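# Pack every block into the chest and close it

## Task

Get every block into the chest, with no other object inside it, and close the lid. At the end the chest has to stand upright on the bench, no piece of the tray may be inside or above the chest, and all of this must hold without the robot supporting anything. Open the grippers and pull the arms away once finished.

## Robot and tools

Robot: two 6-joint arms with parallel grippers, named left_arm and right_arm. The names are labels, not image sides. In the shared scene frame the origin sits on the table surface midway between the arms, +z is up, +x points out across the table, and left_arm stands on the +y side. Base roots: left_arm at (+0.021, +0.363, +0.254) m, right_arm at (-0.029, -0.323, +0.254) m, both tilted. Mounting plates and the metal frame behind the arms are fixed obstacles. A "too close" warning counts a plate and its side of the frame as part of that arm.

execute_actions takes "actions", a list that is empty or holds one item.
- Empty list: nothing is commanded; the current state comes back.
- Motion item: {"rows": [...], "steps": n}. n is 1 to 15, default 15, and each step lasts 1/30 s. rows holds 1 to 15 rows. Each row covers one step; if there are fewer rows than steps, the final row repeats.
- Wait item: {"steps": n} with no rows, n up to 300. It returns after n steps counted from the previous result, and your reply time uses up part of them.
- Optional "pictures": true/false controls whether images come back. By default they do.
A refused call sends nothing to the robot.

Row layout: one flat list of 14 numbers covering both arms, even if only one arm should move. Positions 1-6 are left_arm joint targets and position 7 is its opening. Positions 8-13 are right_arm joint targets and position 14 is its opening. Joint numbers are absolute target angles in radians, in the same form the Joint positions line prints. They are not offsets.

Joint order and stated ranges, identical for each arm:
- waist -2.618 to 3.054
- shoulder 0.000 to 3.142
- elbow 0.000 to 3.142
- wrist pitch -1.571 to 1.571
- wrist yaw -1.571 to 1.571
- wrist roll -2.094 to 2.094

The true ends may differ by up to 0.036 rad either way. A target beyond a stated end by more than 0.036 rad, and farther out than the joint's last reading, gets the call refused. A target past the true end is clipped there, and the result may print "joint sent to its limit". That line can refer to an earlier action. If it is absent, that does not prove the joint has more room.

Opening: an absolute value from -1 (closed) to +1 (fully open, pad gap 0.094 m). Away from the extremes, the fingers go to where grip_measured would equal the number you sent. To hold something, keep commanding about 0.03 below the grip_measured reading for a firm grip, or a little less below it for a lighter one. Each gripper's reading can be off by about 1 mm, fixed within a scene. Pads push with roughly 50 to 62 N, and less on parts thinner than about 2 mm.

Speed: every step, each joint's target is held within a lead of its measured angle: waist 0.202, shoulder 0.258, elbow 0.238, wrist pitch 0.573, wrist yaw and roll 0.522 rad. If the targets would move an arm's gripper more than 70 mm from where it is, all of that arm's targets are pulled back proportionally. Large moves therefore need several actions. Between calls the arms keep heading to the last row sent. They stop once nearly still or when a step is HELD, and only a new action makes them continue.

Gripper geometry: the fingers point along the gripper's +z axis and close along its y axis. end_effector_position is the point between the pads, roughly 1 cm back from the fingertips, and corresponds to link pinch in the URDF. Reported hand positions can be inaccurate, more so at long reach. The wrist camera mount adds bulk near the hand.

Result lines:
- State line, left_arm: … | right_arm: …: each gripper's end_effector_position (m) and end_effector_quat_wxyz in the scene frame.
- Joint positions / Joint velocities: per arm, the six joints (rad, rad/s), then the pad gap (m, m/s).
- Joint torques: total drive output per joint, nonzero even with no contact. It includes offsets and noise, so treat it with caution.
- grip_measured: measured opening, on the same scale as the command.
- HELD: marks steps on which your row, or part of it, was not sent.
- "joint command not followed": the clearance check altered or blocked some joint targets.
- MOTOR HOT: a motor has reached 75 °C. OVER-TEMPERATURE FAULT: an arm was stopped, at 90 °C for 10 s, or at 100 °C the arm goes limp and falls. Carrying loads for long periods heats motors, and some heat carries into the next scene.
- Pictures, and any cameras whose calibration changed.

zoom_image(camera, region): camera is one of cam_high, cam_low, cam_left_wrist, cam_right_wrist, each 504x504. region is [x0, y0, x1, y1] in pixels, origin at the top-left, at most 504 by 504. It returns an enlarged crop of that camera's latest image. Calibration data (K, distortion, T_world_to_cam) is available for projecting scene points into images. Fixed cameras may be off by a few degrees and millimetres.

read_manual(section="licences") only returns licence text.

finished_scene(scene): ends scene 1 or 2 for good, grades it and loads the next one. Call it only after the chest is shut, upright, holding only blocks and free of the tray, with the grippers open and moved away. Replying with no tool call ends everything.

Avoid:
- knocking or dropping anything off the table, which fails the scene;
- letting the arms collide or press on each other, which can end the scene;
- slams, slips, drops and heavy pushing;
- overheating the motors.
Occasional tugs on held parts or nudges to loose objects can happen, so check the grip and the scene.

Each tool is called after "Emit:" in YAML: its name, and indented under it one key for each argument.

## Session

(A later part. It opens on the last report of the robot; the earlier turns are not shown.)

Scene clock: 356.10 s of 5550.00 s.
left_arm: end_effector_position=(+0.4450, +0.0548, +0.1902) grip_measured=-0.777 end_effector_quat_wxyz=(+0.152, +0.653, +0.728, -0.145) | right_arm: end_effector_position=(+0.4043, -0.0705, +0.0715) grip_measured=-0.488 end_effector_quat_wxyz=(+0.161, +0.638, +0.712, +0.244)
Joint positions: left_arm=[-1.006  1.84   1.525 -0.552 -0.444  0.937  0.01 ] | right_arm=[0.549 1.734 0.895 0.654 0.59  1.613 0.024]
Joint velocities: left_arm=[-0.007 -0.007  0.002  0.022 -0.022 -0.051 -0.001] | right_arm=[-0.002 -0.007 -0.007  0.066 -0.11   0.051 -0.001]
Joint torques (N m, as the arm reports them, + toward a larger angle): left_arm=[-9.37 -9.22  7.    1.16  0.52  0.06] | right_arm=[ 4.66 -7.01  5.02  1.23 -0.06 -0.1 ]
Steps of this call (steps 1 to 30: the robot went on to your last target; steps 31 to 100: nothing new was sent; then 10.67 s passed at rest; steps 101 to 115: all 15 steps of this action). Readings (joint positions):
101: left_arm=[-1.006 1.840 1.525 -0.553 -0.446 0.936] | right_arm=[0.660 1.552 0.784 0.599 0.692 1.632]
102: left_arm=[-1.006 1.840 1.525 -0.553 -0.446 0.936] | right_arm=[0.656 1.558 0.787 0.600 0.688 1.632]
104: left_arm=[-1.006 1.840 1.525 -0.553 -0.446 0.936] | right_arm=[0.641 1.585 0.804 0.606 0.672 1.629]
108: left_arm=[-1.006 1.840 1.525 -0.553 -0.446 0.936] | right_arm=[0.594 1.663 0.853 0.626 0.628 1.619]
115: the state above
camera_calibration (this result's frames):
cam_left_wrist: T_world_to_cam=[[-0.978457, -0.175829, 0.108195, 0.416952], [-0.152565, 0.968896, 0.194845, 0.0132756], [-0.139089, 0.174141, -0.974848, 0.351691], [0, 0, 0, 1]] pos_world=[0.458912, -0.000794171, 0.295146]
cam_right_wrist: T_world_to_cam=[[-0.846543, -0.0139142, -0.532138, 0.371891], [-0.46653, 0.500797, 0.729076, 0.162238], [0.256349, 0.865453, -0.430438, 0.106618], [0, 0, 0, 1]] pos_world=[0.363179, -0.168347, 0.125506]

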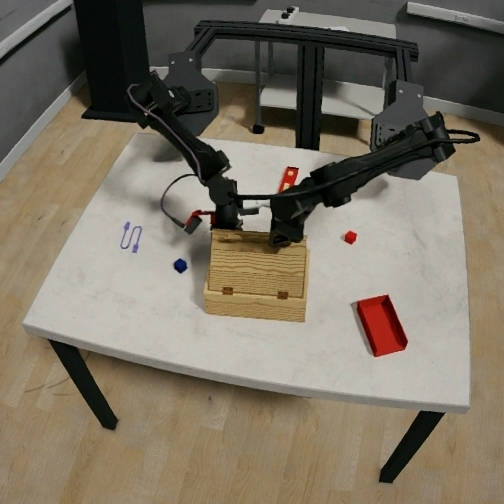

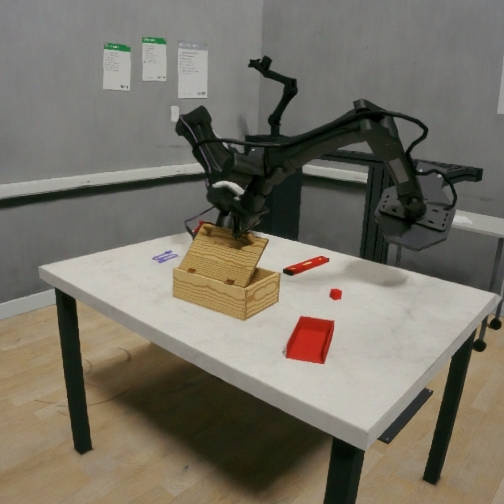

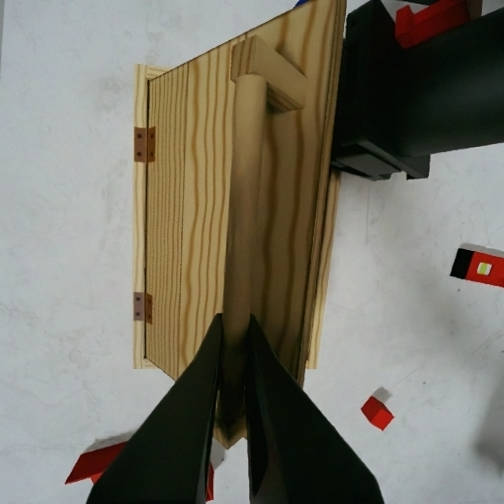

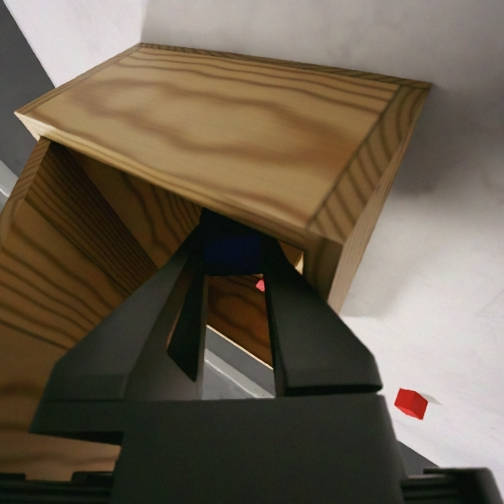

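Emit:
execute_actions:
  actions:
    - {"rows":[[-1.028,1.84,1.54,-0.52,-0.42,0.945,-0.79,0.55,1.738,0.918,0.668,0.575,1.6,-0.4],[-1.028,1.84,1.54,-0.52,-0.42,0.945,-0.79,0.55,1.738,0.918,0.668,0.575,1.6,-0.38],[-1.028,1.84,1.54,-0.52,-0.42,0.945,-0.79,0.55,1.738,0.918,0.668,0.575,1.6,-0.38],[-1.028,1.84,1.54,-0.52,-0.42,0.945,-0.79,0.56,1.72,0.89,0.65,0.6,1.6,-0.38],[-1.028,1.84,1.54,-0.52,-0.42,0.945,-0.79,0.575,1.7,0.87,0.64,0.62,1.6,-0.38],[-1.028,1.84,1.54,-0.52,-0.42,0.945,-0.79,0.59,1.675,0.85,0.63,0.64,1.6,-0.38],[-1.028,1.84,1.54,-0.52,-0.42,0.945,-0.79,0.605,1.65,0.83,0.62,0.655,1.6,-0.38],[-1.028,1.84,1.54,-0.52,-0.42,0.945,-0.79,0.62,1.625,0.81,0.615,0.67,1.6,-0.38],[-1.028,1.84,1.54,-0.52,-0.42,0.945,-0.79,0.64,1.6,0.79,0.61,0.685,1.6,-0.38],[-1.028,1.84,1.54,-0.52,-0.42,0.945,-0.79,0.66,1.575,0.77,0.605,0.7,1.6,-0.38],[-1.028,1.84,1.54,-0.52,-0.42,0.945,-0.79,0.68,1.55,0.745,0.605,0.72,1.6,-0.38],[-1.028,1.84,1.54,-0.52,-0.42,0.945,-0.79,0.7,1.52,0.72,0.61,0.74,1.6,-0.38],[-1.028,1.84,1.54,-0.52,-0.42,0.945,-0.79,0.715,1.49,0.69,0.61,0.75,1.6,-0.38],[-1.028,1.84,1.54,-0.52,-0.42,0.945,-0.79,0.725,1.46,0.65,0.61,0.76,1.6,-0.38],[-1.028,1.84,1.54,-0.52,-0.42,0.945,-0.79,0.73,1.43,0.61,0.61,0.76,1.6,-0.38]]}

Emit:
execute_actions:
  actions:
    - {"rows":[[-1.028,1.84,1.54,-0.52,-0.42,0.945,-0.79,0.72,1.4,0.57,0.58,0.76,1.55,-0.38],[-1.028,1.84,1.54,-0.52,-0.42,0.945,-0.79,0.7,1.37,0.54,0.54,0.75,1.5,-0.38],[-1.028,1.84,1.54,-0.52,-0.42,0.945,-0.79,0.68,1.34,0.52,0.5,0.74,1.45,-0.38],[-1.028,1.84,1.54,-0.52,-0.42,0.945,-0.79,0.66,1.31,0.51,0.46,0.72,1.4,-0.38],[-1.028,1.84,1.54,-0.52,-0.42,0.945,-0.79,0.63,1.29,0.51,0.42,0.7,1.35,-0.38],[-1.028,1.84,1.54,-0.52,-0.42,0.945,-0.79,0.6,1.27,0.51,0.38,0.68,1.3,-0.38],[-1.028,1.84,1.54,-0.52,-0.42,0.945,-0.79,0.57,1.25,0.52,0.34,0.66,1.25,-0.38],[-1.028,1.84,1.54,-0.52,-0.42,0.945,-0.79,0.54,1.24,0.53,0.3,0.64,1.2,-0.38],[-1.028,1.84,1.54,-0.52,-0.42,0.945,-0.79,0.51,1.24,0.54,0.26,0.62,1.15,-0.38],[-1.028,1.84,1.54,-0.52,-0.42,0.945,-0.79,0.48,1.24,0.56,0.22,0.6,1.1,-0.38],[-1.028,1.84,1.54,-0.52,-0.42,0.945,-0.79,0.45,1.24,0.58,0.17,0.58,1.05,-0.3],[-1.028,1.84,1.54,-0.52,-0.42,0.945,-0.79,0.42,1.24,0.6,0.12,0.56,1.0,-0.2],[-1.028,1.84,1.54,-0.52,-0.42,0.945,-0.79,0.4,1.25,0.63,0.07,0.54,0.95,-0.1],[-1.028,1.84,1.54,-0.52,-0.42,0.945,-0.79,0.38,1.26,0.67,0.01,0.51,0.9,0],[-1.028,1.84,1.54,-0.52,-0.42,0.945,-0.79,0.36,1.28,0.72,-0.05,0.48,0.85,0.1]]}
  pictures: false

Emit:
execute_actions:
  actions:
    - {"rows":[[-1.028,1.84,1.54,-0.52,-0.42,0.945,-0.79,0.34,1.3,0.77,-0.12,0.45,0.8,0.1],[-1.028,1.84,1.54,-0.52,-0.42,0.945,-0.79,0.32,1.32,0.82,-0.19,0.42,0.75,0.1],[-1.028,1.84,1.54,-0.52,-0.42,0.945,-0.79,0.3,1.34,0.87,-0.26,0.39,0.75,0.1],[-1.028,1.84,1.54,-0.52,-0.42,0.945,-0.79,0.28,1.36,0.92,-0.33,0.36,0.75,0.1],[-1.028,1.84,1.54,-0.52,-0.42,0.945,-0.79,0.26,1.38,0.97,-0.4,0.33,0.75,0.1],[-1.028,1.84,1.54,-0.52,-0.42,0.945,-0.79,0.245,1.4,1.02,-0.46,0.3,0.75,0.1],[-1.028,1.84,1.54,-0.52,-0.42,0.945,-0.79,0.23,1.42,1.07,-0.49,0.3,0.75,0.1],[-1.028,1.84,1.54,-0.52,-0.42,0.945,-0.79,0.22,1.44,1.12,-0.49,0.3,0.75,0.1],[-1.028,1.84,1.54,-0.52,-0.42,0.945,-0.79,0.21,1.45,1.16,-0.49,0.3,0.75,0.1],[-1.028,1.84,1.54,-0.52,-0.42,0.945,-0.79,0.205,1.46,1.185,-0.49,0.3,0.74,0.1]]}
  pictures: false

Emit:
execute_actions:
  actions:
    - {"steps":9}

Scene clock: 401.90 s of 5550.00 s.
left_arm: end_effector_position=(+0.4450, +0.0547, +0.1902) grip_measured=-0.777 end_effector_quat_wxyz=(+0.152, +0.653, +0.728, -0.145) | right_arm: end_effector_position=(+0.3654, -0.0708, +0.1380) grip_measured=-0.381 end_effector_quat_wxyz=(+0.154, +0.624, +0.718, +0.268)
Joint positions: left_arm=[-1.006  1.84   1.525 -0.552 -0.444  0.937  0.01 ] | right_arm=[0.704 1.495 0.693 0.631 0.695 1.611 0.029]
Joint velocities: left_arm=[-0.017 -0.002 -0.017  0.051 -0.007  0.037 -0.001] | right_arm=[ 0.393 -0.94  -0.945 -0.066  0.212 -0.066 -0.001]
Joint torques (N m, as the arm reports them, + toward a larger angle): left_arm=[-9.36 -9.18  7.07  1.13  0.53  0.09] | right_arm=[ 3.98 -6.28  1.81  0.95  0.2  -0.12]
Steps of this call (steps 1 to 30: the robot went on to your last target; steps 31 to 100: nothing new was sent; then 41.97 s passed at rest; steps 101 to 115: all 15 steps of this action). Readings (joint positions):
101: left_arm=[-1.006 1.840 1.525 -0.552 -0.444 0.937] | right_arm=[0.549 1.734 0.895 0.659 0.579 1.612]
102: left_arm=[-1.006 1.840 1.525 -0.552 -0.444 0.937] | right_arm=[0.549 1.734 0.895 0.661 0.579 1.612]
104: left_arm=[-1.006 1.840 1.525 -0.552 -0.444 0.937] | right_arm=[0.549 1.734 0.895 0.663 0.580 1.612]
108: left_arm=[-1.006 1.840 1.525 -0.552 -0.444 0.937] | right_arm=[0.571 1.693 0.860 0.649 0.610 1.612]
115: the state above
camera_calibration (this result's frames):
cam_left_wrist: T_world_to_cam=[[-0.978532, -0.175367, 0.108266, 0.416901], [-0.152139, 0.969024, 0.194541, 0.0131792], [-0.139029, 0.173893, -0.974901, 0.351715], [0, 0, 0, 1]] pos_world=[0.458855, -0.000820958, 0.295187]
cam_right_wrist: T_world_to_cam=[[-0.832497, -0.0262889, -0.553406, 0.3713], [-0.502379, 0.456966, 0.734028, 0.105043], [0.233591, 0.889096, -0.393629, 0.150436], [0, 0, 0, 1]] pos_world=[0.326737, -0.171992, 0.187591]

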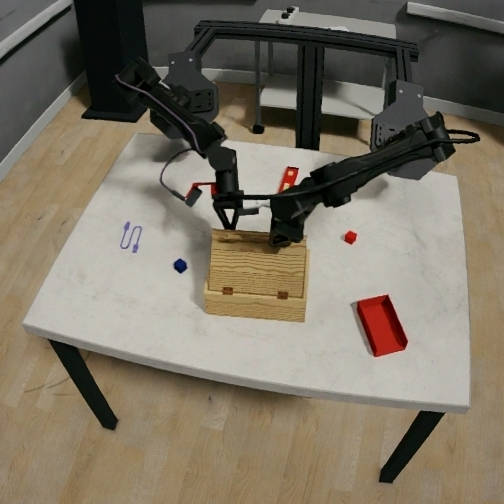

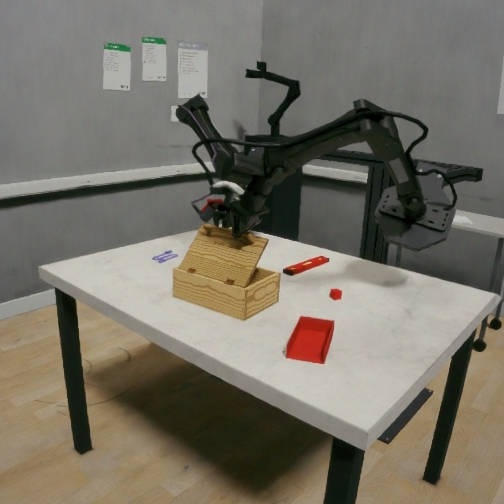

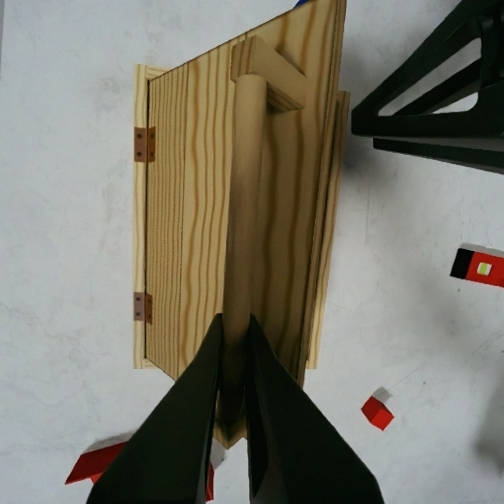

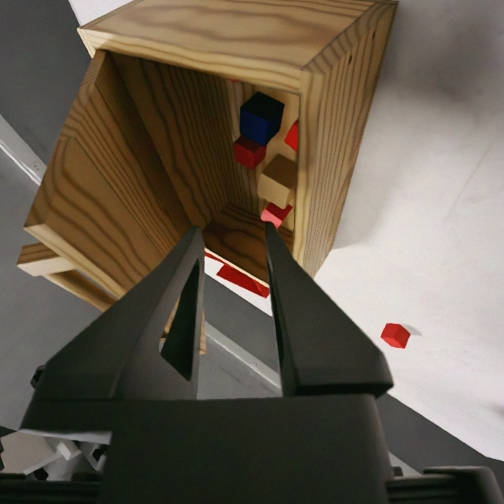

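Scene clock: 402.40 s of 5550.00 s.
left_arm: end_effector_position=(+0.4450, +0.0547, +0.1902) grip_measured=-0.777 end_effector_quat_wxyz=(+0.152, +0.653, +0.728, -0.145) | right_arm: end_effector_position=(+0.3360, -0.2024, +0.1012) grip_measured=+0.053 end_effector_quat_wxyz=(+0.155, +0.393, +0.905, +0.048)
Joint positions: left_arm=[-1.006  1.84   1.525 -0.552 -0.444  0.937  0.01 ] | right_arm=[0.397 1.26  0.618 0.152 0.575 1.062 0.049]
Joint velocities: left_arm=[ 0.007 -0.012 -0.002  0.051 -0.022 -0.154 -0.   ] | right_arm=[-0.593  0.159  1.004 -1.443 -0.535 -1.399  0.092]
Joint torques (N m, as the arm reports them, + toward a larger angle): left_arm=[-9.35 -9.16  7.04  1.15  0.52  0.08] | right_arm=[ 2.12 -4.8   6.89  1.14  0.   -0.12]
Steps of this call (steps 1 to 15: all 15 steps of this action). Readings (joint positions):
1: left_arm=[-1.006 1.840 1.525 -0.552 -0.444 0.937] | right_arm=[0.713 1.462 0.658 0.630 0.702 1.603]
2: left_arm=[-1.006 1.840 1.525 -0.552 -0.444 0.937] | right_arm=[0.714 1.430 0.622 0.622 0.706 1.587]
4: left_arm=[-1.006 1.840 1.525 -0.552 -0.444 0.937] | right_arm=[0.696 1.370 0.559 0.579 0.709 1.535]
8: left_arm=[-1.006 1.840 1.525 -0.552 -0.444 0.937] | right_arm=[0.593 1.288 0.519 0.443 0.686 1.385]
15: the state above

Scene clock: 402.90 s of 5550.00 s.
left_arm: end_effector_position=(+0.4450, +0.0547, +0.1902) grip_measured=-0.777 end_effector_quat_wxyz=(+0.152, +0.653, +0.728, -0.145) | right_arm: end_effector_position=(+0.4060, -0.2120, +0.0916) grip_measured=+0.099 end_effector_quat_wxyz=(+0.032, +0.255, +0.966, +0.009)
Joint positions: left_arm=[-1.006  1.84   1.525 -0.552 -0.444  0.937  0.01 ] | right_arm=[ 0.209  1.454  1.169 -0.422  0.32   0.76   0.052]
Joint velocities: left_arm=[-0.007 -0.007 -0.012 -0.066 -0.066  0.007 -0.   ] | right_arm=[-0.002  0.002  0.002 -0.33  -0.198 -0.168 -0.   ]
Joint torques (N m, as the arm reports them, + toward a larger angle): left_arm=[-9.35 -9.17  7.04  1.14  0.54  0.07] | right_arm=[ 1.52 -7.72  5.91  0.2   0.01 -0.03]
Steps of this call (steps 1 to 15: all 15 steps of this action). Readings (joint positions):
1: left_arm=[-1.006 1.840 1.525 -0.552 -0.444 0.937] | right_arm=[0.376 1.269 0.659 0.096 0.552 1.013]
2: left_arm=[-1.006 1.840 1.525 -0.552 -0.444 0.937] | right_arm=[0.357 1.284 0.707 0.040 0.528 0.964]
4: left_arm=[-1.006 1.840 1.525 -0.552 -0.444 0.937] | right_arm=[0.319 1.321 0.814 -0.074 0.473 0.889]
8: left_arm=[-1.006 1.840 1.525 -0.552 -0.444 0.937] | right_arm=[0.248 1.401 1.020 -0.295 0.376 0.811]
15: the state above

Scene clock: 403.20 s of 5550.00 s.
left_arm: end_effector_position=(+0.4450, +0.0547, +0.1902) grip_measured=-0.777 end_effector_quat_wxyz=(+0.152, +0.653, +0.728, -0.145) | right_arm: end_effector_position=(+0.3934, -0.2124, +0.0911) grip_measured=+0.099 end_effector_quat_wxyz=(+0.007, +0.242, +0.970, +0.004)
Joint positions: left_arm=[-1.006  1.84   1.525 -0.552 -0.444  0.937  0.01 ] | right_arm=[ 0.209  1.454  1.169 -0.474  0.305  0.749  0.052]
Joint velocities: left_arm=[-0.002 -0.007  0.012  0.007  0.007 -0.007 -0.001] | right_arm=[ 0.017 -0.012  0.002 -0.095 -0.007  0.037  0.   ]
Joint torques (N m, as the arm reports them, + toward a larger angle): left_arm=[-9.33 -9.2   7.09  1.15  0.53  0.08] | right_arm=[ 1.71 -7.54  5.95  0.28 -0.06 -0.11]
Steps of this call (steps 1 to 9: the robot went on to your last target). Readings (joint positions):
1: left_arm=[-1.006 1.840 1.525 -0.552 -0.444 0.937] | right_arm=[0.209 1.454 1.169 -0.434 0.317 0.758]
2: left_arm=[-1.006 1.840 1.525 -0.552 -0.444 0.937] | right_arm=[0.209 1.454 1.169 -0.445 0.314 0.756]
4: left_arm=[-1.006 1.840 1.525 -0.552 -0.444 0.937] | right_arm=[0.209 1.454 1.169 -0.459 0.310 0.752]
8: left_arm=[-1.006 1.840 1.525 -0.552 -0.444 0.937] | right_arm=[0.209 1.454 1.169 -0.472 0.306 0.749]
9: the state above
camera_calibration (this result's frames):
cam_left_wrist: T_world_to_cam=[[-0.978532, -0.175367, 0.108266, 0.416901], [-0.152139, 0.969024, 0.194541, 0.0131792], [-0.139029, 0.173893, -0.974901, 0.351715], [0, 0, 0, 1]] pos_world=[0.458855, -0.000820958, 0.295187]
cam_right_wrist: T_world_to_cam=[[-0.518717, -0.854906, 0.00821802, 0.0143402], [-0.533368, 0.331105, 0.778388, 0.199674], [-0.66817, 0.39938, -0.62773, 0.523337], [0, 0, 0, 1]] pos_world=[0.463616, -0.262864, 0.172973]

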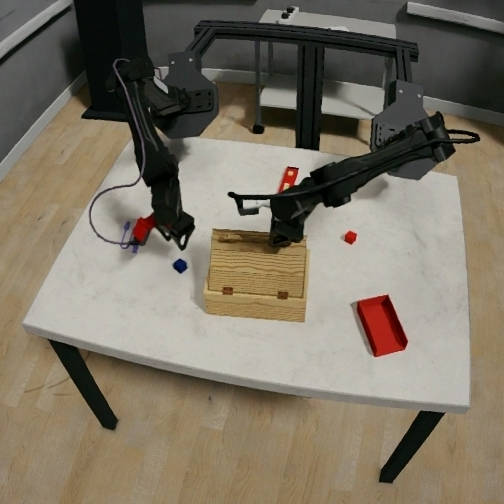

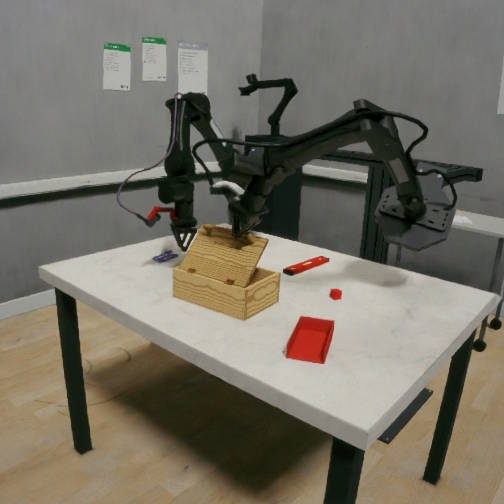

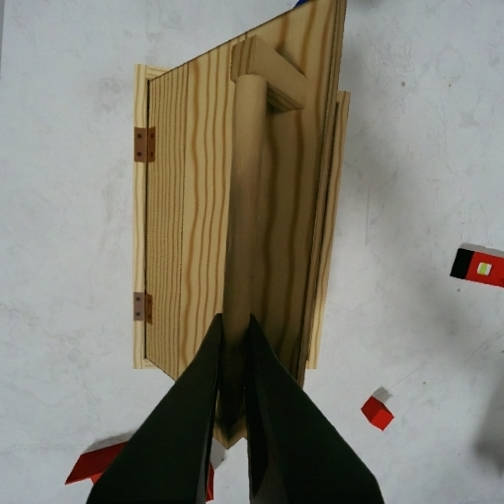

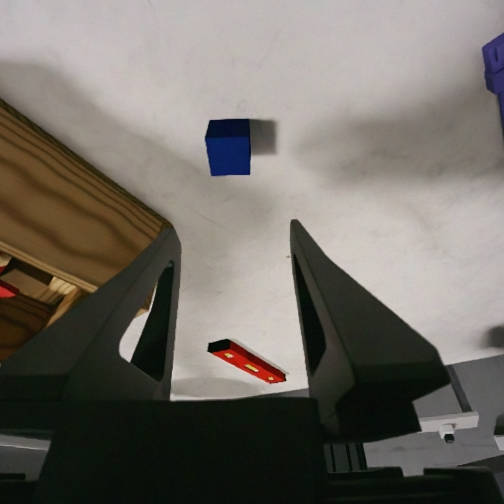

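Emit:
execute_actions:
  actions:
    - {"rows":[[-1.028,1.84,1.54,-0.52,-0.42,0.945,-0.79,0.2,1.48,1.19,-0.45,0.295,0.735,0.1],[-1.028,1.84,1.54,-0.52,-0.42,0.945,-0.79,0.195,1.505,1.196,-0.43,0.29,0.73,0.1],[-1.028,1.84,1.54,-0.52,-0.42,0.945,-0.79,0.19,1.53,1.202,-0.405,0.285,0.725,0.1],[-1.028,1.84,1.54,-0.52,-0.42,0.945,-0.79,0.185,1.555,1.208,-0.38,0.28,0.72,0.1],[-1.028,1.84,1.54,-0.52,-0.42,0.945,-0.79,0.18,1.58,1.214,-0.355,0.275,0.715,0.1],[-1.028,1.84,1.54,-0.52,-0.42,0.945,-0.79,0.175,1.605,1.22,-0.33,0.27,0.71,0.1],[-1.028,1.84,1.54,-0.52,-0.42,0.945,-0.79,0.17,1.63,1.227,-0.31,0.265,0.71,0.1],[-1.028,1.84,1.54,-0.52,-0.42,0.945,-0.79,0.165,1.65,1.234,-0.295,0.265,0.71,0.1],[-1.028,1.84,1.54,-0.52,-0.42,0.945,-0.79,0.16,1.67,1.241,-0.293,0.265,0.71,0.1],[-1.028,1.84,1.54,-0.52,-0.42,0.945,-0.79,0.157,1.688,1.248,-0.293,0.265,0.71,0.1]]}

Scene clock: 419.43 s of 5550.00 s.
left_arm: end_effector_position=(+0.4450, +0.0547, +0.1902) grip_measured=-0.777 end_effector_quat_wxyz=(+0.152, +0.653, +0.728, -0.145) | right_arm: end_effector_position=(+0.3802, -0.2077, +0.0129) grip_measured=+0.099 end_effector_quat_wxyz=(-0.022, +0.235, +0.972, -0.011)
Joint positions: left_arm=[-1.006  1.84   1.525 -0.552 -0.444  0.937  0.01 ] | right_arm=[ 0.162  1.704  1.216 -0.329  0.27   0.719  0.052]
Joint velocities: left_arm=[ 0.002 -0.002 -0.022 -0.081  0.022 -0.007  0.001] | right_arm=[ 0.002 -0.022 -0.012  0.081 -0.037 -0.007  0.   ]
Joint torques (N m, as the arm reports them, + toward a larger angle): left_arm=[-9.32 -9.14  7.06  1.14  0.51  0.07] | right_arm=[ 2.05 -9.78  6.05  0.56 -0.01 -0.06]
Steps of this call (steps 1 to 30: the robot went on to your last target; steps 31 to 100: nothing new was sent; then 12.40 s passed at rest; steps 101 to 115: all 15 steps of this action). Readings (joint positions):
101: left_arm=[-1.006 1.840 1.525 -0.552 -0.444 0.937] | right_arm=[0.209 1.456 1.169 -0.478 0.303 0.746]
102: left_arm=[-1.006 1.840 1.525 -0.552 -0.444 0.937] | right_arm=[0.208 1.462 1.169 -0.471 0.301 0.744]
104: left_arm=[-1.006 1.840 1.525 -0.552 -0.444 0.937] | right_arm=[0.202 1.494 1.179 -0.448 0.297 0.739]
108: left_arm=[-1.006 1.840 1.525 -0.552 -0.444 0.937] | right_arm=[0.181 1.602 1.204 -0.374 0.282 0.726]
115: the state above
camera_calibration (this result's frames):
cam_left_wrist: T_world_to_cam=[[-0.978532, -0.175367, 0.108266, 0.416901], [-0.152139, 0.969024, 0.194541, 0.0131792], [-0.139029, 0.173893, -0.974901, 0.351715], [0, 0, 0, 1]] pos_world=[0.458855, -0.000820958, 0.295187]
cam_right_wrist: T_world_to_cam=[[-0.504403, -0.861857, 0.052724, 0.00472082], [-0.487732, 0.334768, 0.806255, 0.235043], [-0.712527, 0.380963, -0.589213, 0.476101], [0, 0, 0, 1]] pos_world=[0.456254, -0.255993, 0.0907714]

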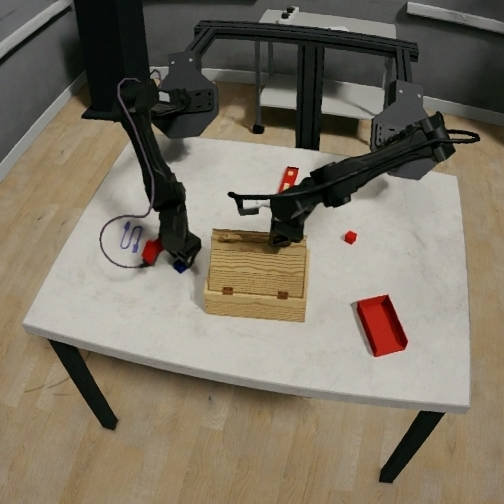

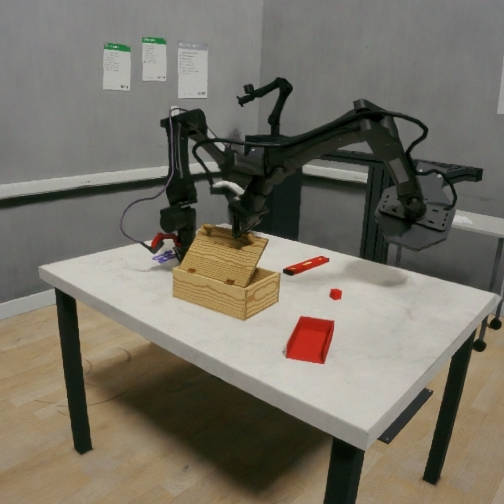

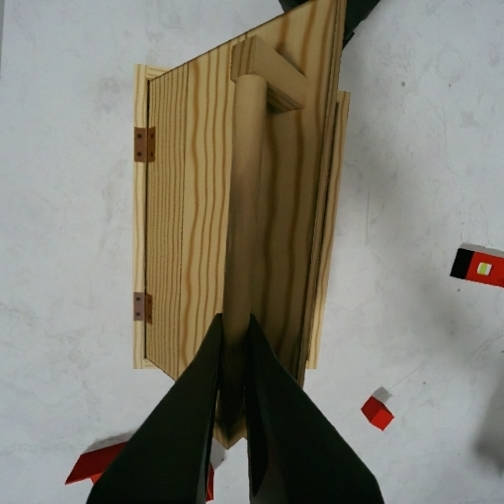

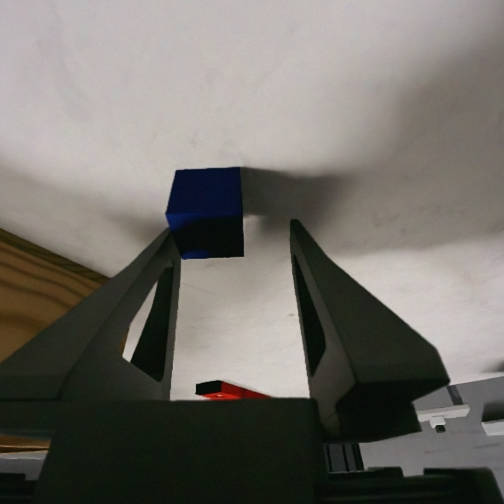

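Emit:
execute_actions:
  actions:
    - {"rows":[[-1.028,1.84,1.54,-0.52,-0.42,0.945,-0.79,0.157,1.688,1.255,-0.293,0.265,0.71,0.25],[-1.028,1.84,1.54,-0.52,-0.42,0.945,-0.79,0.157,1.688,1.265,-0.29,0.265,0.71,0.25],[-1.028,1.84,1.54,-0.52,-0.42,0.945,-0.79,0.155,1.688,1.275,-0.285,0.27,0.71,0.25]],"steps":12}

Scene clock: 425.30 s of 5550.00 s.
left_arm: end_effector_position=(+0.4450, +0.0547, +0.1902) grip_measured=-0.777 end_effector_quat_wxyz=(+0.152, +0.653, +0.728, -0.145) | right_arm: end_effector_position=(+0.4053, -0.2028, +0.0172) grip_measured=+0.249 end_effector_quat_wxyz=(+0.008, +0.244, +0.970, +0.006)
Joint positions: left_arm=[-1.006  1.84   1.525 -0.552 -0.444  0.937  0.01 ] | right_arm=[ 0.162  1.704  1.253 -0.294  0.268  0.716  0.059]
Joint velocities: left_arm=[-0.007  0.002 -0.012  0.051  0.022 -0.037  0.001] | right_arm=[ 0.002 -0.032 -0.012 -0.037 -0.022 -0.066 -0.   ]
Joint torques (N m, as the arm reports them, + toward a larger angle): left_arm=[-9.32 -9.19  7.04  1.13  0.53  0.07] | right_arm=[  1.82 -10.23   5.63   0.41   0.    -0.08]
Steps of this call (steps 1 to 30: the robot went on to your last target; steps 31 to 100: nothing new was sent; then 2.13 s passed at rest; steps 101 to 112: all 12 steps of this action). Readings (joint positions):
101: left_arm=[-1.006 1.840 1.525 -0.552 -0.444 0.937] | right_arm=[0.162 1.704 1.223 -0.306 0.268 0.716]
102: left_arm=[-1.006 1.840 1.525 -0.552 -0.444 0.937] | right_arm=[0.162 1.704 1.225 -0.306 0.268 0.716]
104: left_arm=[-1.006 1.840 1.525 -0.552 -0.444 0.937] | right_arm=[0.162 1.704 1.235 -0.306 0.268 0.716]
108: left_arm=[-1.006 1.840 1.525 -0.552 -0.444 0.937] | right_arm=[0.162 1.704 1.252 -0.296 0.268 0.716]
112: the state above
camera_calibration (this result's frames):
cam_left_wrist: T_world_to_cam=[[-0.978532, -0.175367, 0.108266, 0.416901], [-0.152139, 0.969024, 0.194541, 0.0131792], [-0.139029, 0.173893, -0.974901, 0.351715], [0, 0, 0, 1]] pos_world=[0.458855, -0.000820958, 0.295187]
cam_right_wrist: T_world_to_cam=[[-0.520995, -0.853554, 0.00307355, 0.030661], [-0.535621, 0.329733, 0.777423, 0.261041], [-0.664586, 0.403387, -0.62897, 0.480464], [0, 0, 0, 1]] pos_world=[0.475103, -0.253716, 0.0991641]

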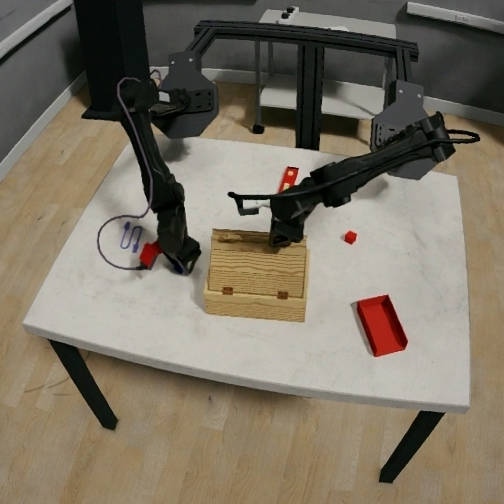

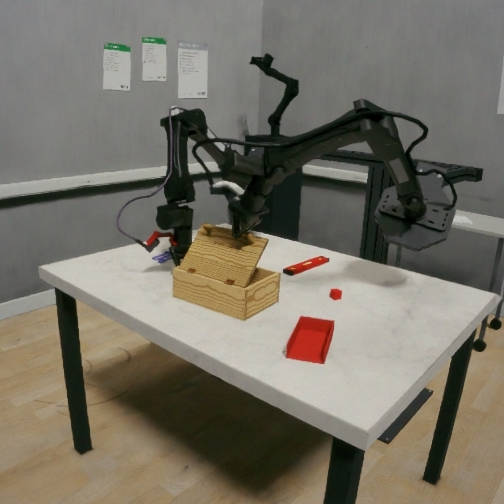

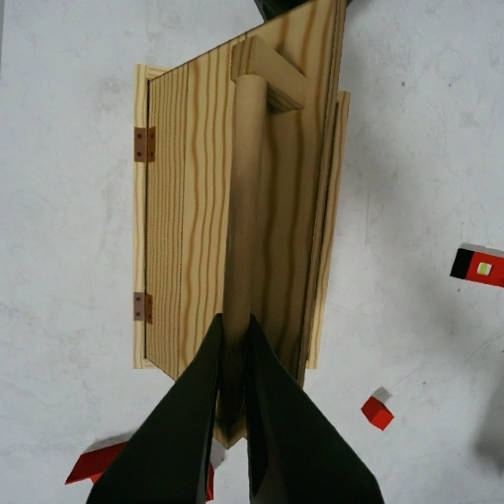

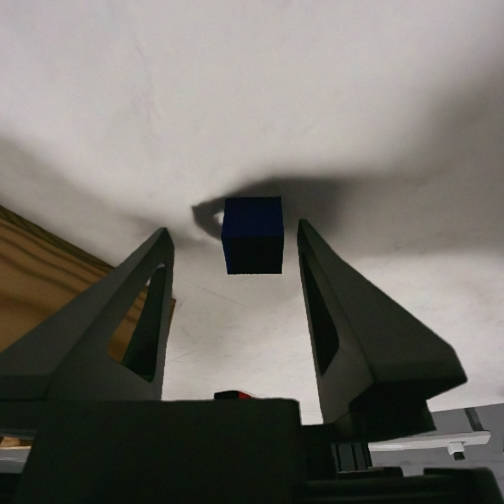

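Emit:
execute_actions:
  actions:
    - {"rows":[[-1.028,1.84,1.54,-0.52,-0.42,0.945,-0.79,0.155,1.688,1.275,-0.325,0.315,0.71,0.25],[-1.028,1.84,1.54,-0.52,-0.42,0.945,-0.79,0.155,1.688,1.275,-0.325,0.315,0.71,0.2],[-1.028,1.84,1.54,-0.52,-0.42,0.945,-0.79,0.155,1.688,1.275,-0.325,0.315,0.71,0.15],[-1.028,1.84,1.54,-0.52,-0.42,0.945,-0.79,0.155,1.688,1.275,-0.325,0.315,0.71,0.1],[-1.028,1.84,1.54,-0.52,-0.42,0.945,-0.79,0.155,1.688,1.275,-0.325,0.315,0.71,0],[-1.028,1.84,1.54,-0.52,-0.42,0.945,-0.79,0.155,1.688,1.275,-0.325,0.315,0.71,-0.1],[-1.028,1.84,1.54,-0.52,-0.42,0.945,-0.79,0.155,1.688,1.275,-0.325,0.315,0.71,-0.2],[-1.028,1.84,1.54,-0.52,-0.42,0.945,-0.79,0.155,1.688,1.275,-0.325,0.315,0.71,-0.3],[-1.028,1.84,1.54,-0.52,-0.42,0.945,-0.79,0.155,1.688,1.275,-0.325,0.315,0.71,-0.38],[-1.028,1.84,1.54,-0.52,-0.42,0.945,-0.79,0.155,1.688,1.275,-0.325,0.315,0.71,-0.45],[-1.028,1.84,1.54,-0.52,-0.42,0.945,-0.79,0.155,1.688,1.275,-0.325,0.315,0.71,-0.52]]}
  pictures: false

Emit:
execute_actions:
  actions:
    - {"rows":[[-1.028,1.84,1.54,-0.52,-0.42,0.945,-0.79,0.16,1.66,1.24,-0.33,0.32,0.72,-0.52],[-1.028,1.84,1.54,-0.52,-0.42,0.945,-0.79,0.17,1.63,1.21,-0.33,0.33,0.74,-0.52],[-1.028,1.84,1.54,-0.52,-0.42,0.945,-0.79,0.18,1.6,1.18,-0.33,0.34,0.76,-0.52],[-1.028,1.84,1.54,-0.52,-0.42,0.945,-0.79,0.19,1.57,1.15,-0.32,0.35,0.78,-0.52],[-1.028,1.84,1.54,-0.52,-0.42,0.945,-0.79,0.2,1.54,1.11,-0.3,0.37,0.81,-0.52],[-1.028,1.84,1.54,-0.52,-0.42,0.945,-0.79,0.22,1.5,1.07,-0.27,0.39,0.84,-0.52],[-1.028,1.84,1.54,-0.52,-0.42,0.945,-0.79,0.24,1.46,1.02,-0.23,0.41,0.87,-0.52],[-1.028,1.84,1.54,-0.52,-0.42,0.945,-0.79,0.26,1.43,0.97,-0.18,0.43,0.9,-0.52],[-1.028,1.84,1.54,-0.52,-0.42,0.945,-0.79,0.28,1.4,0.92,-0.13,0.45,0.94,-0.52],[-1.028,1.84,1.54,-0.52,-0.42,0.945,-0.79,0.3,1.37,0.87,-0.08,0.48,0.98,-0.52],[-1.028,1.84,1.54,-0.52,-0.42,0.945,-0.79,0.32,1.34,0.82,-0.03,0.51,1.02,-0.52],[-1.028,1.84,1.54,-0.52,-0.42,0.945,-0.79,0.34,1.31,0.77,0.02,0.54,1.06,-0.52],[-1.028,1.84,1.54,-0.52,-0.42,0.945,-0.79,0.36,1.28,0.72,0.08,0.56,1.1,-0.52],[-1.028,1.84,1.54,-0.52,-0.42,0.945,-0.79,0.385,1.26,0.67,0.14,0.58,1.15,-0.52],[-1.028,1.84,1.54,-0.52,-0.42,0.945,-0.79,0.41,1.24,0.62,0.2,0.6,1.2,-0.52]]}
  pictures: false

Emit:
execute_actions:
  actions:
    - {"rows":[[-1.028,1.84,1.54,-0.52,-0.42,0.945,-0.79,0.44,1.24,0.58,0.26,0.62,1.25,-0.52],[-1.028,1.84,1.54,-0.52,-0.42,0.945,-0.79,0.47,1.24,0.55,0.32,0.64,1.3,-0.52],[-1.028,1.84,1.54,-0.52,-0.42,0.945,-0.79,0.5,1.25,0.53,0.38,0.66,1.35,-0.52],[-1.028,1.84,1.54,-0.52,-0.42,0.945,-0.79,0.53,1.26,0.51,0.43,0.68,1.4,-0.52],[-1.028,1.84,1.54,-0.52,-0.42,0.945,-0.79,0.565,1.275,0.5,0.48,0.7,1.45,-0.52],[-1.028,1.84,1.54,-0.52,-0.42,0.945,-0.79,0.6,1.29,0.5,0.52,0.72,1.5,-0.52],[-1.028,1.84,1.54,-0.52,-0.42,0.945,-0.79,0.635,1.31,0.51,0.56,0.73,1.55,-0.52],[-1.028,1.84,1.54,-0.52,-0.42,0.945,-0.79,0.67,1.33,0.53,0.6,0.74,1.6,-0.52],[-1.028,1.84,1.54,-0.52,-0.42,0.945,-0.79,0.695,1.355,0.55,0.62,0.74,1.62,-0.52],[-1.028,1.84,1.54,-0.52,-0.42,0.945,-0.79,0.715,1.38,0.58,0.635,0.74,1.62,-0.52],[-1.028,1.84,1.54,-0.52,-0.42,0.945,-0.79,0.725,1.41,0.61,0.635,0.74,1.62,-0.52],[-1.028,1.84,1.54,-0.52,-0.42,0.945,-0.79,0.73,1.44,0.645,0.635,0.74,1.62,-0.52],[-1.028,1.84,1.54,-0.52,-0.42,0.945,-0.79,0.73,1.465,0.68,0.635,0.73,1.62,-0.52],[-1.028,1.84,1.54,-0.52,-0.42,0.945,-0.79,0.715,1.49,0.71,0.635,0.72,1.62,-0.52]]}

Scene clock: 474.37 s of 5550.00 s.
left_arm: end_effector_position=(+0.4450, +0.0547, +0.1902) grip_measured=-0.777 end_effector_quat_wxyz=(+0.152, +0.653, +0.728, -0.145) | right_arm: end_effector_position=(+0.4016, -0.2087, +0.0172) grip_measured=-0.492 end_effector_quat_wxyz=(+0.006, +0.241, +0.971, -0.011)
Joint positions: left_arm=[-1.006  1.84   1.525 -0.552 -0.444  0.937  0.01 ] | right_arm=[ 0.162  1.704  1.253 -0.314  0.296  0.716  0.024]
Joint velocities: left_arm=[ 0.012 -0.007  0.012 -0.022 -0.081  0.007 -0.   ] | right_arm=[-0.012 -0.012 -0.007  0.007  0.007  0.007  0.   ]
Joint torques (N m, as the arm reports them, + toward a larger angle): left_arm=[-9.35 -9.19  7.04  1.14  0.53  0.07] | right_arm=[  1.78 -10.02   5.69   0.2    0.19  -0.08]
Steps of this call (steps 1 to 15: the robot went on to your last target; steps 16 to 90: nothing new was sent; then 45.57 s passed at rest; steps 91 to 105: all 15 steps of this action). Readings (joint positions):
91: left_arm=[-1.006 1.840 1.525 -0.552 -0.444 0.937] | right_arm=[0.162 1.704 1.253 -0.296 0.272 0.716]
92: left_arm=[-1.006 1.840 1.525 -0.552 -0.444 0.937] | right_arm=[0.162 1.704 1.253 -0.300 0.277 0.716]
94: left_arm=[-1.006 1.840 1.525 -0.552 -0.444 0.937] | right_arm=[0.162 1.704 1.253 -0.306 0.285 0.716]
98: left_arm=[-1.006 1.840 1.525 -0.552 -0.444 0.937] | right_arm=[0.162 1.704 1.253 -0.312 0.292 0.716]
105: the state above

Scene clock: 474.87 s of 5550.00 s.
left_arm: end_effector_position=(+0.4450, +0.0547, +0.1902) grip_measured=-0.777 end_effector_quat_wxyz=(+0.152, +0.653, +0.728, -0.145) | right_arm: end_effector_position=(+0.3398, -0.1995, +0.0956) grip_measured=-0.492 end_effector_quat_wxyz=(+0.109, +0.366, +0.923, +0.039)
Joint positions: left_arm=[-1.006  1.84   1.525 -0.552 -0.444  0.937  0.01 ] | right_arm=[ 0.36   1.289  0.719 -0.004  0.494  1.029  0.024]
Joint velocities: left_arm=[ 0.002  0.002 -0.017 -0.081  0.037  0.037  0.   ] | right_arm=[ 0.613 -0.647 -1.487  1.326  0.623  1.106 -0.   ]
Joint torques (N m, as the arm reports them, + toward a larger angle): left_arm=[-9.36 -9.15  7.02  1.14  0.53  0.07] | right_arm=[ 3.25 -6.68  3.21  0.68  0.2   0.04]
Steps of this call (steps 1 to 15: all 15 steps of this action). Readings (joint positions):
1: left_arm=[-1.006 1.840 1.525 -0.552 -0.444 0.937] | right_arm=[0.162 1.703 1.253 -0.316 0.297 0.716]
2: left_arm=[-1.006 1.840 1.525 -0.552 -0.444 0.937] | right_arm=[0.162 1.696 1.247 -0.316 0.298 0.719]
4: left_arm=[-1.006 1.840 1.525 -0.552 -0.444 0.937] | right_arm=[0.164 1.655 1.207 -0.314 0.307 0.734]
8: left_arm=[-1.006 1.840 1.525 -0.552 -0.444 0.937] | right_arm=[0.207 1.511 1.060 -0.274 0.357 0.804]
15: the state above

Scene clock: 475.37 s of 5550.00 s.
left_arm: end_effector_position=(+0.4450, +0.0547, +0.1902) grip_measured=-0.777 end_effector_quat_wxyz=(+0.152, +0.653, +0.728, -0.145) | right_arm: end_effector_position=(+0.3489, -0.0764, +0.1351) grip_measured=-0.492 end_effector_quat_wxyz=(+0.147, +0.598, +0.749, +0.246)
Joint positions: left_arm=[-1.006  1.84   1.525 -0.552 -0.444  0.937  0.01 ] | right_arm=[0.713 1.466 0.661 0.57  0.697 1.573 0.024]
Joint velocities: left_arm=[-0.017  0.007 -0.032  0.022 -0.066 -0.007 -0.001] | right_arm=[-0.012  0.564  0.764  0.462  0.081  0.315  0.001]
Joint torques (N m, as the arm reports them, + toward a larger angle): left_arm=[-9.36 -9.2   7.04  1.14  0.53  0.07] | right_arm=[ 3.86 -5.97  3.77  1.08  0.17 -0.05]
Steps of this call (steps 1 to 15: all 15 steps of this action). Readings (joint positions):
1: left_arm=[-1.006 1.840 1.525 -0.552 -0.444 0.937] | right_arm=[0.384 1.271 0.670 0.045 0.517 1.071]
2: left_arm=[-1.006 1.840 1.525 -0.552 -0.444 0.937] | right_arm=[0.410 1.260 0.625 0.095 0.538 1.114]
4: left_arm=[-1.006 1.840 1.525 -0.552 -0.444 0.937] | right_arm=[0.467 1.259 0.556 0.193 0.579 1.205]
8: left_arm=[-1.006 1.840 1.525 -0.552 -0.444 0.937] | right_arm=[0.598 1.296 0.507 0.377 0.657 1.397]
15: the state above
camera_calibration (this result's frames):
cam_left_wrist: T_world_to_cam=[[-0.978532, -0.175367, 0.108266, 0.416901], [-0.152139, 0.969024, 0.194541, 0.0131792], [-0.139029, 0.173893, -0.974901, 0.351715], [0, 0, 0, 1]] pos_world=[0.458855, -0.000820958, 0.295187]
cam_right_wrist: T_world_to_cam=[[-0.844441, -0.114507, -0.523266, 0.349213], [-0.512904, 0.454492, 0.728262, 0.105733], [0.154429, 0.88336, -0.442523, 0.191828], [0, 0, 0, 1]] pos_world=[0.319497, -0.177521, 0.190618]

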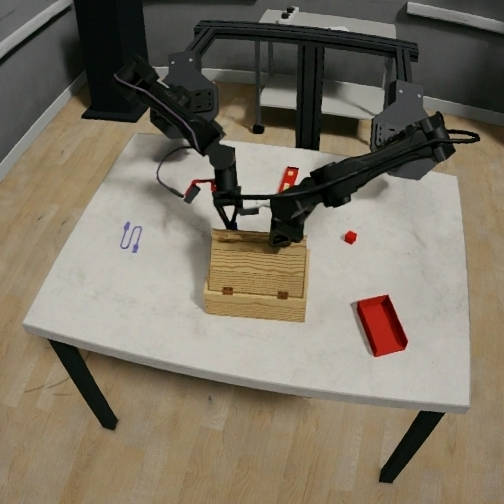

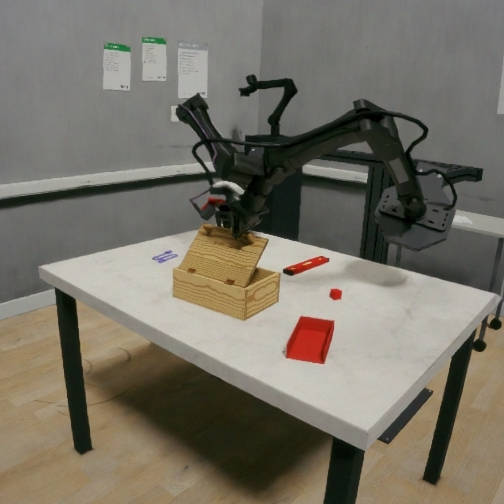

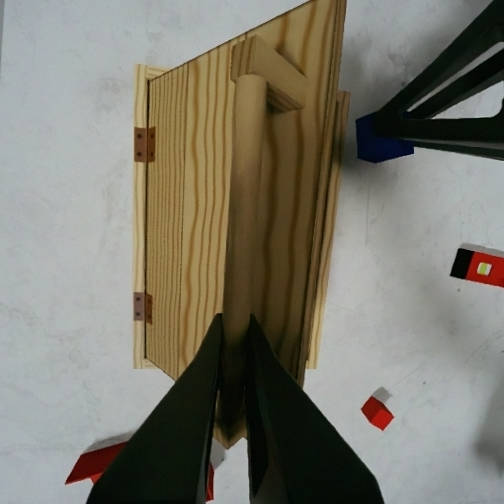

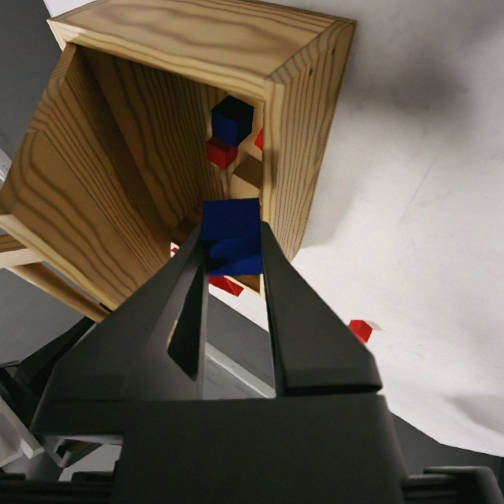

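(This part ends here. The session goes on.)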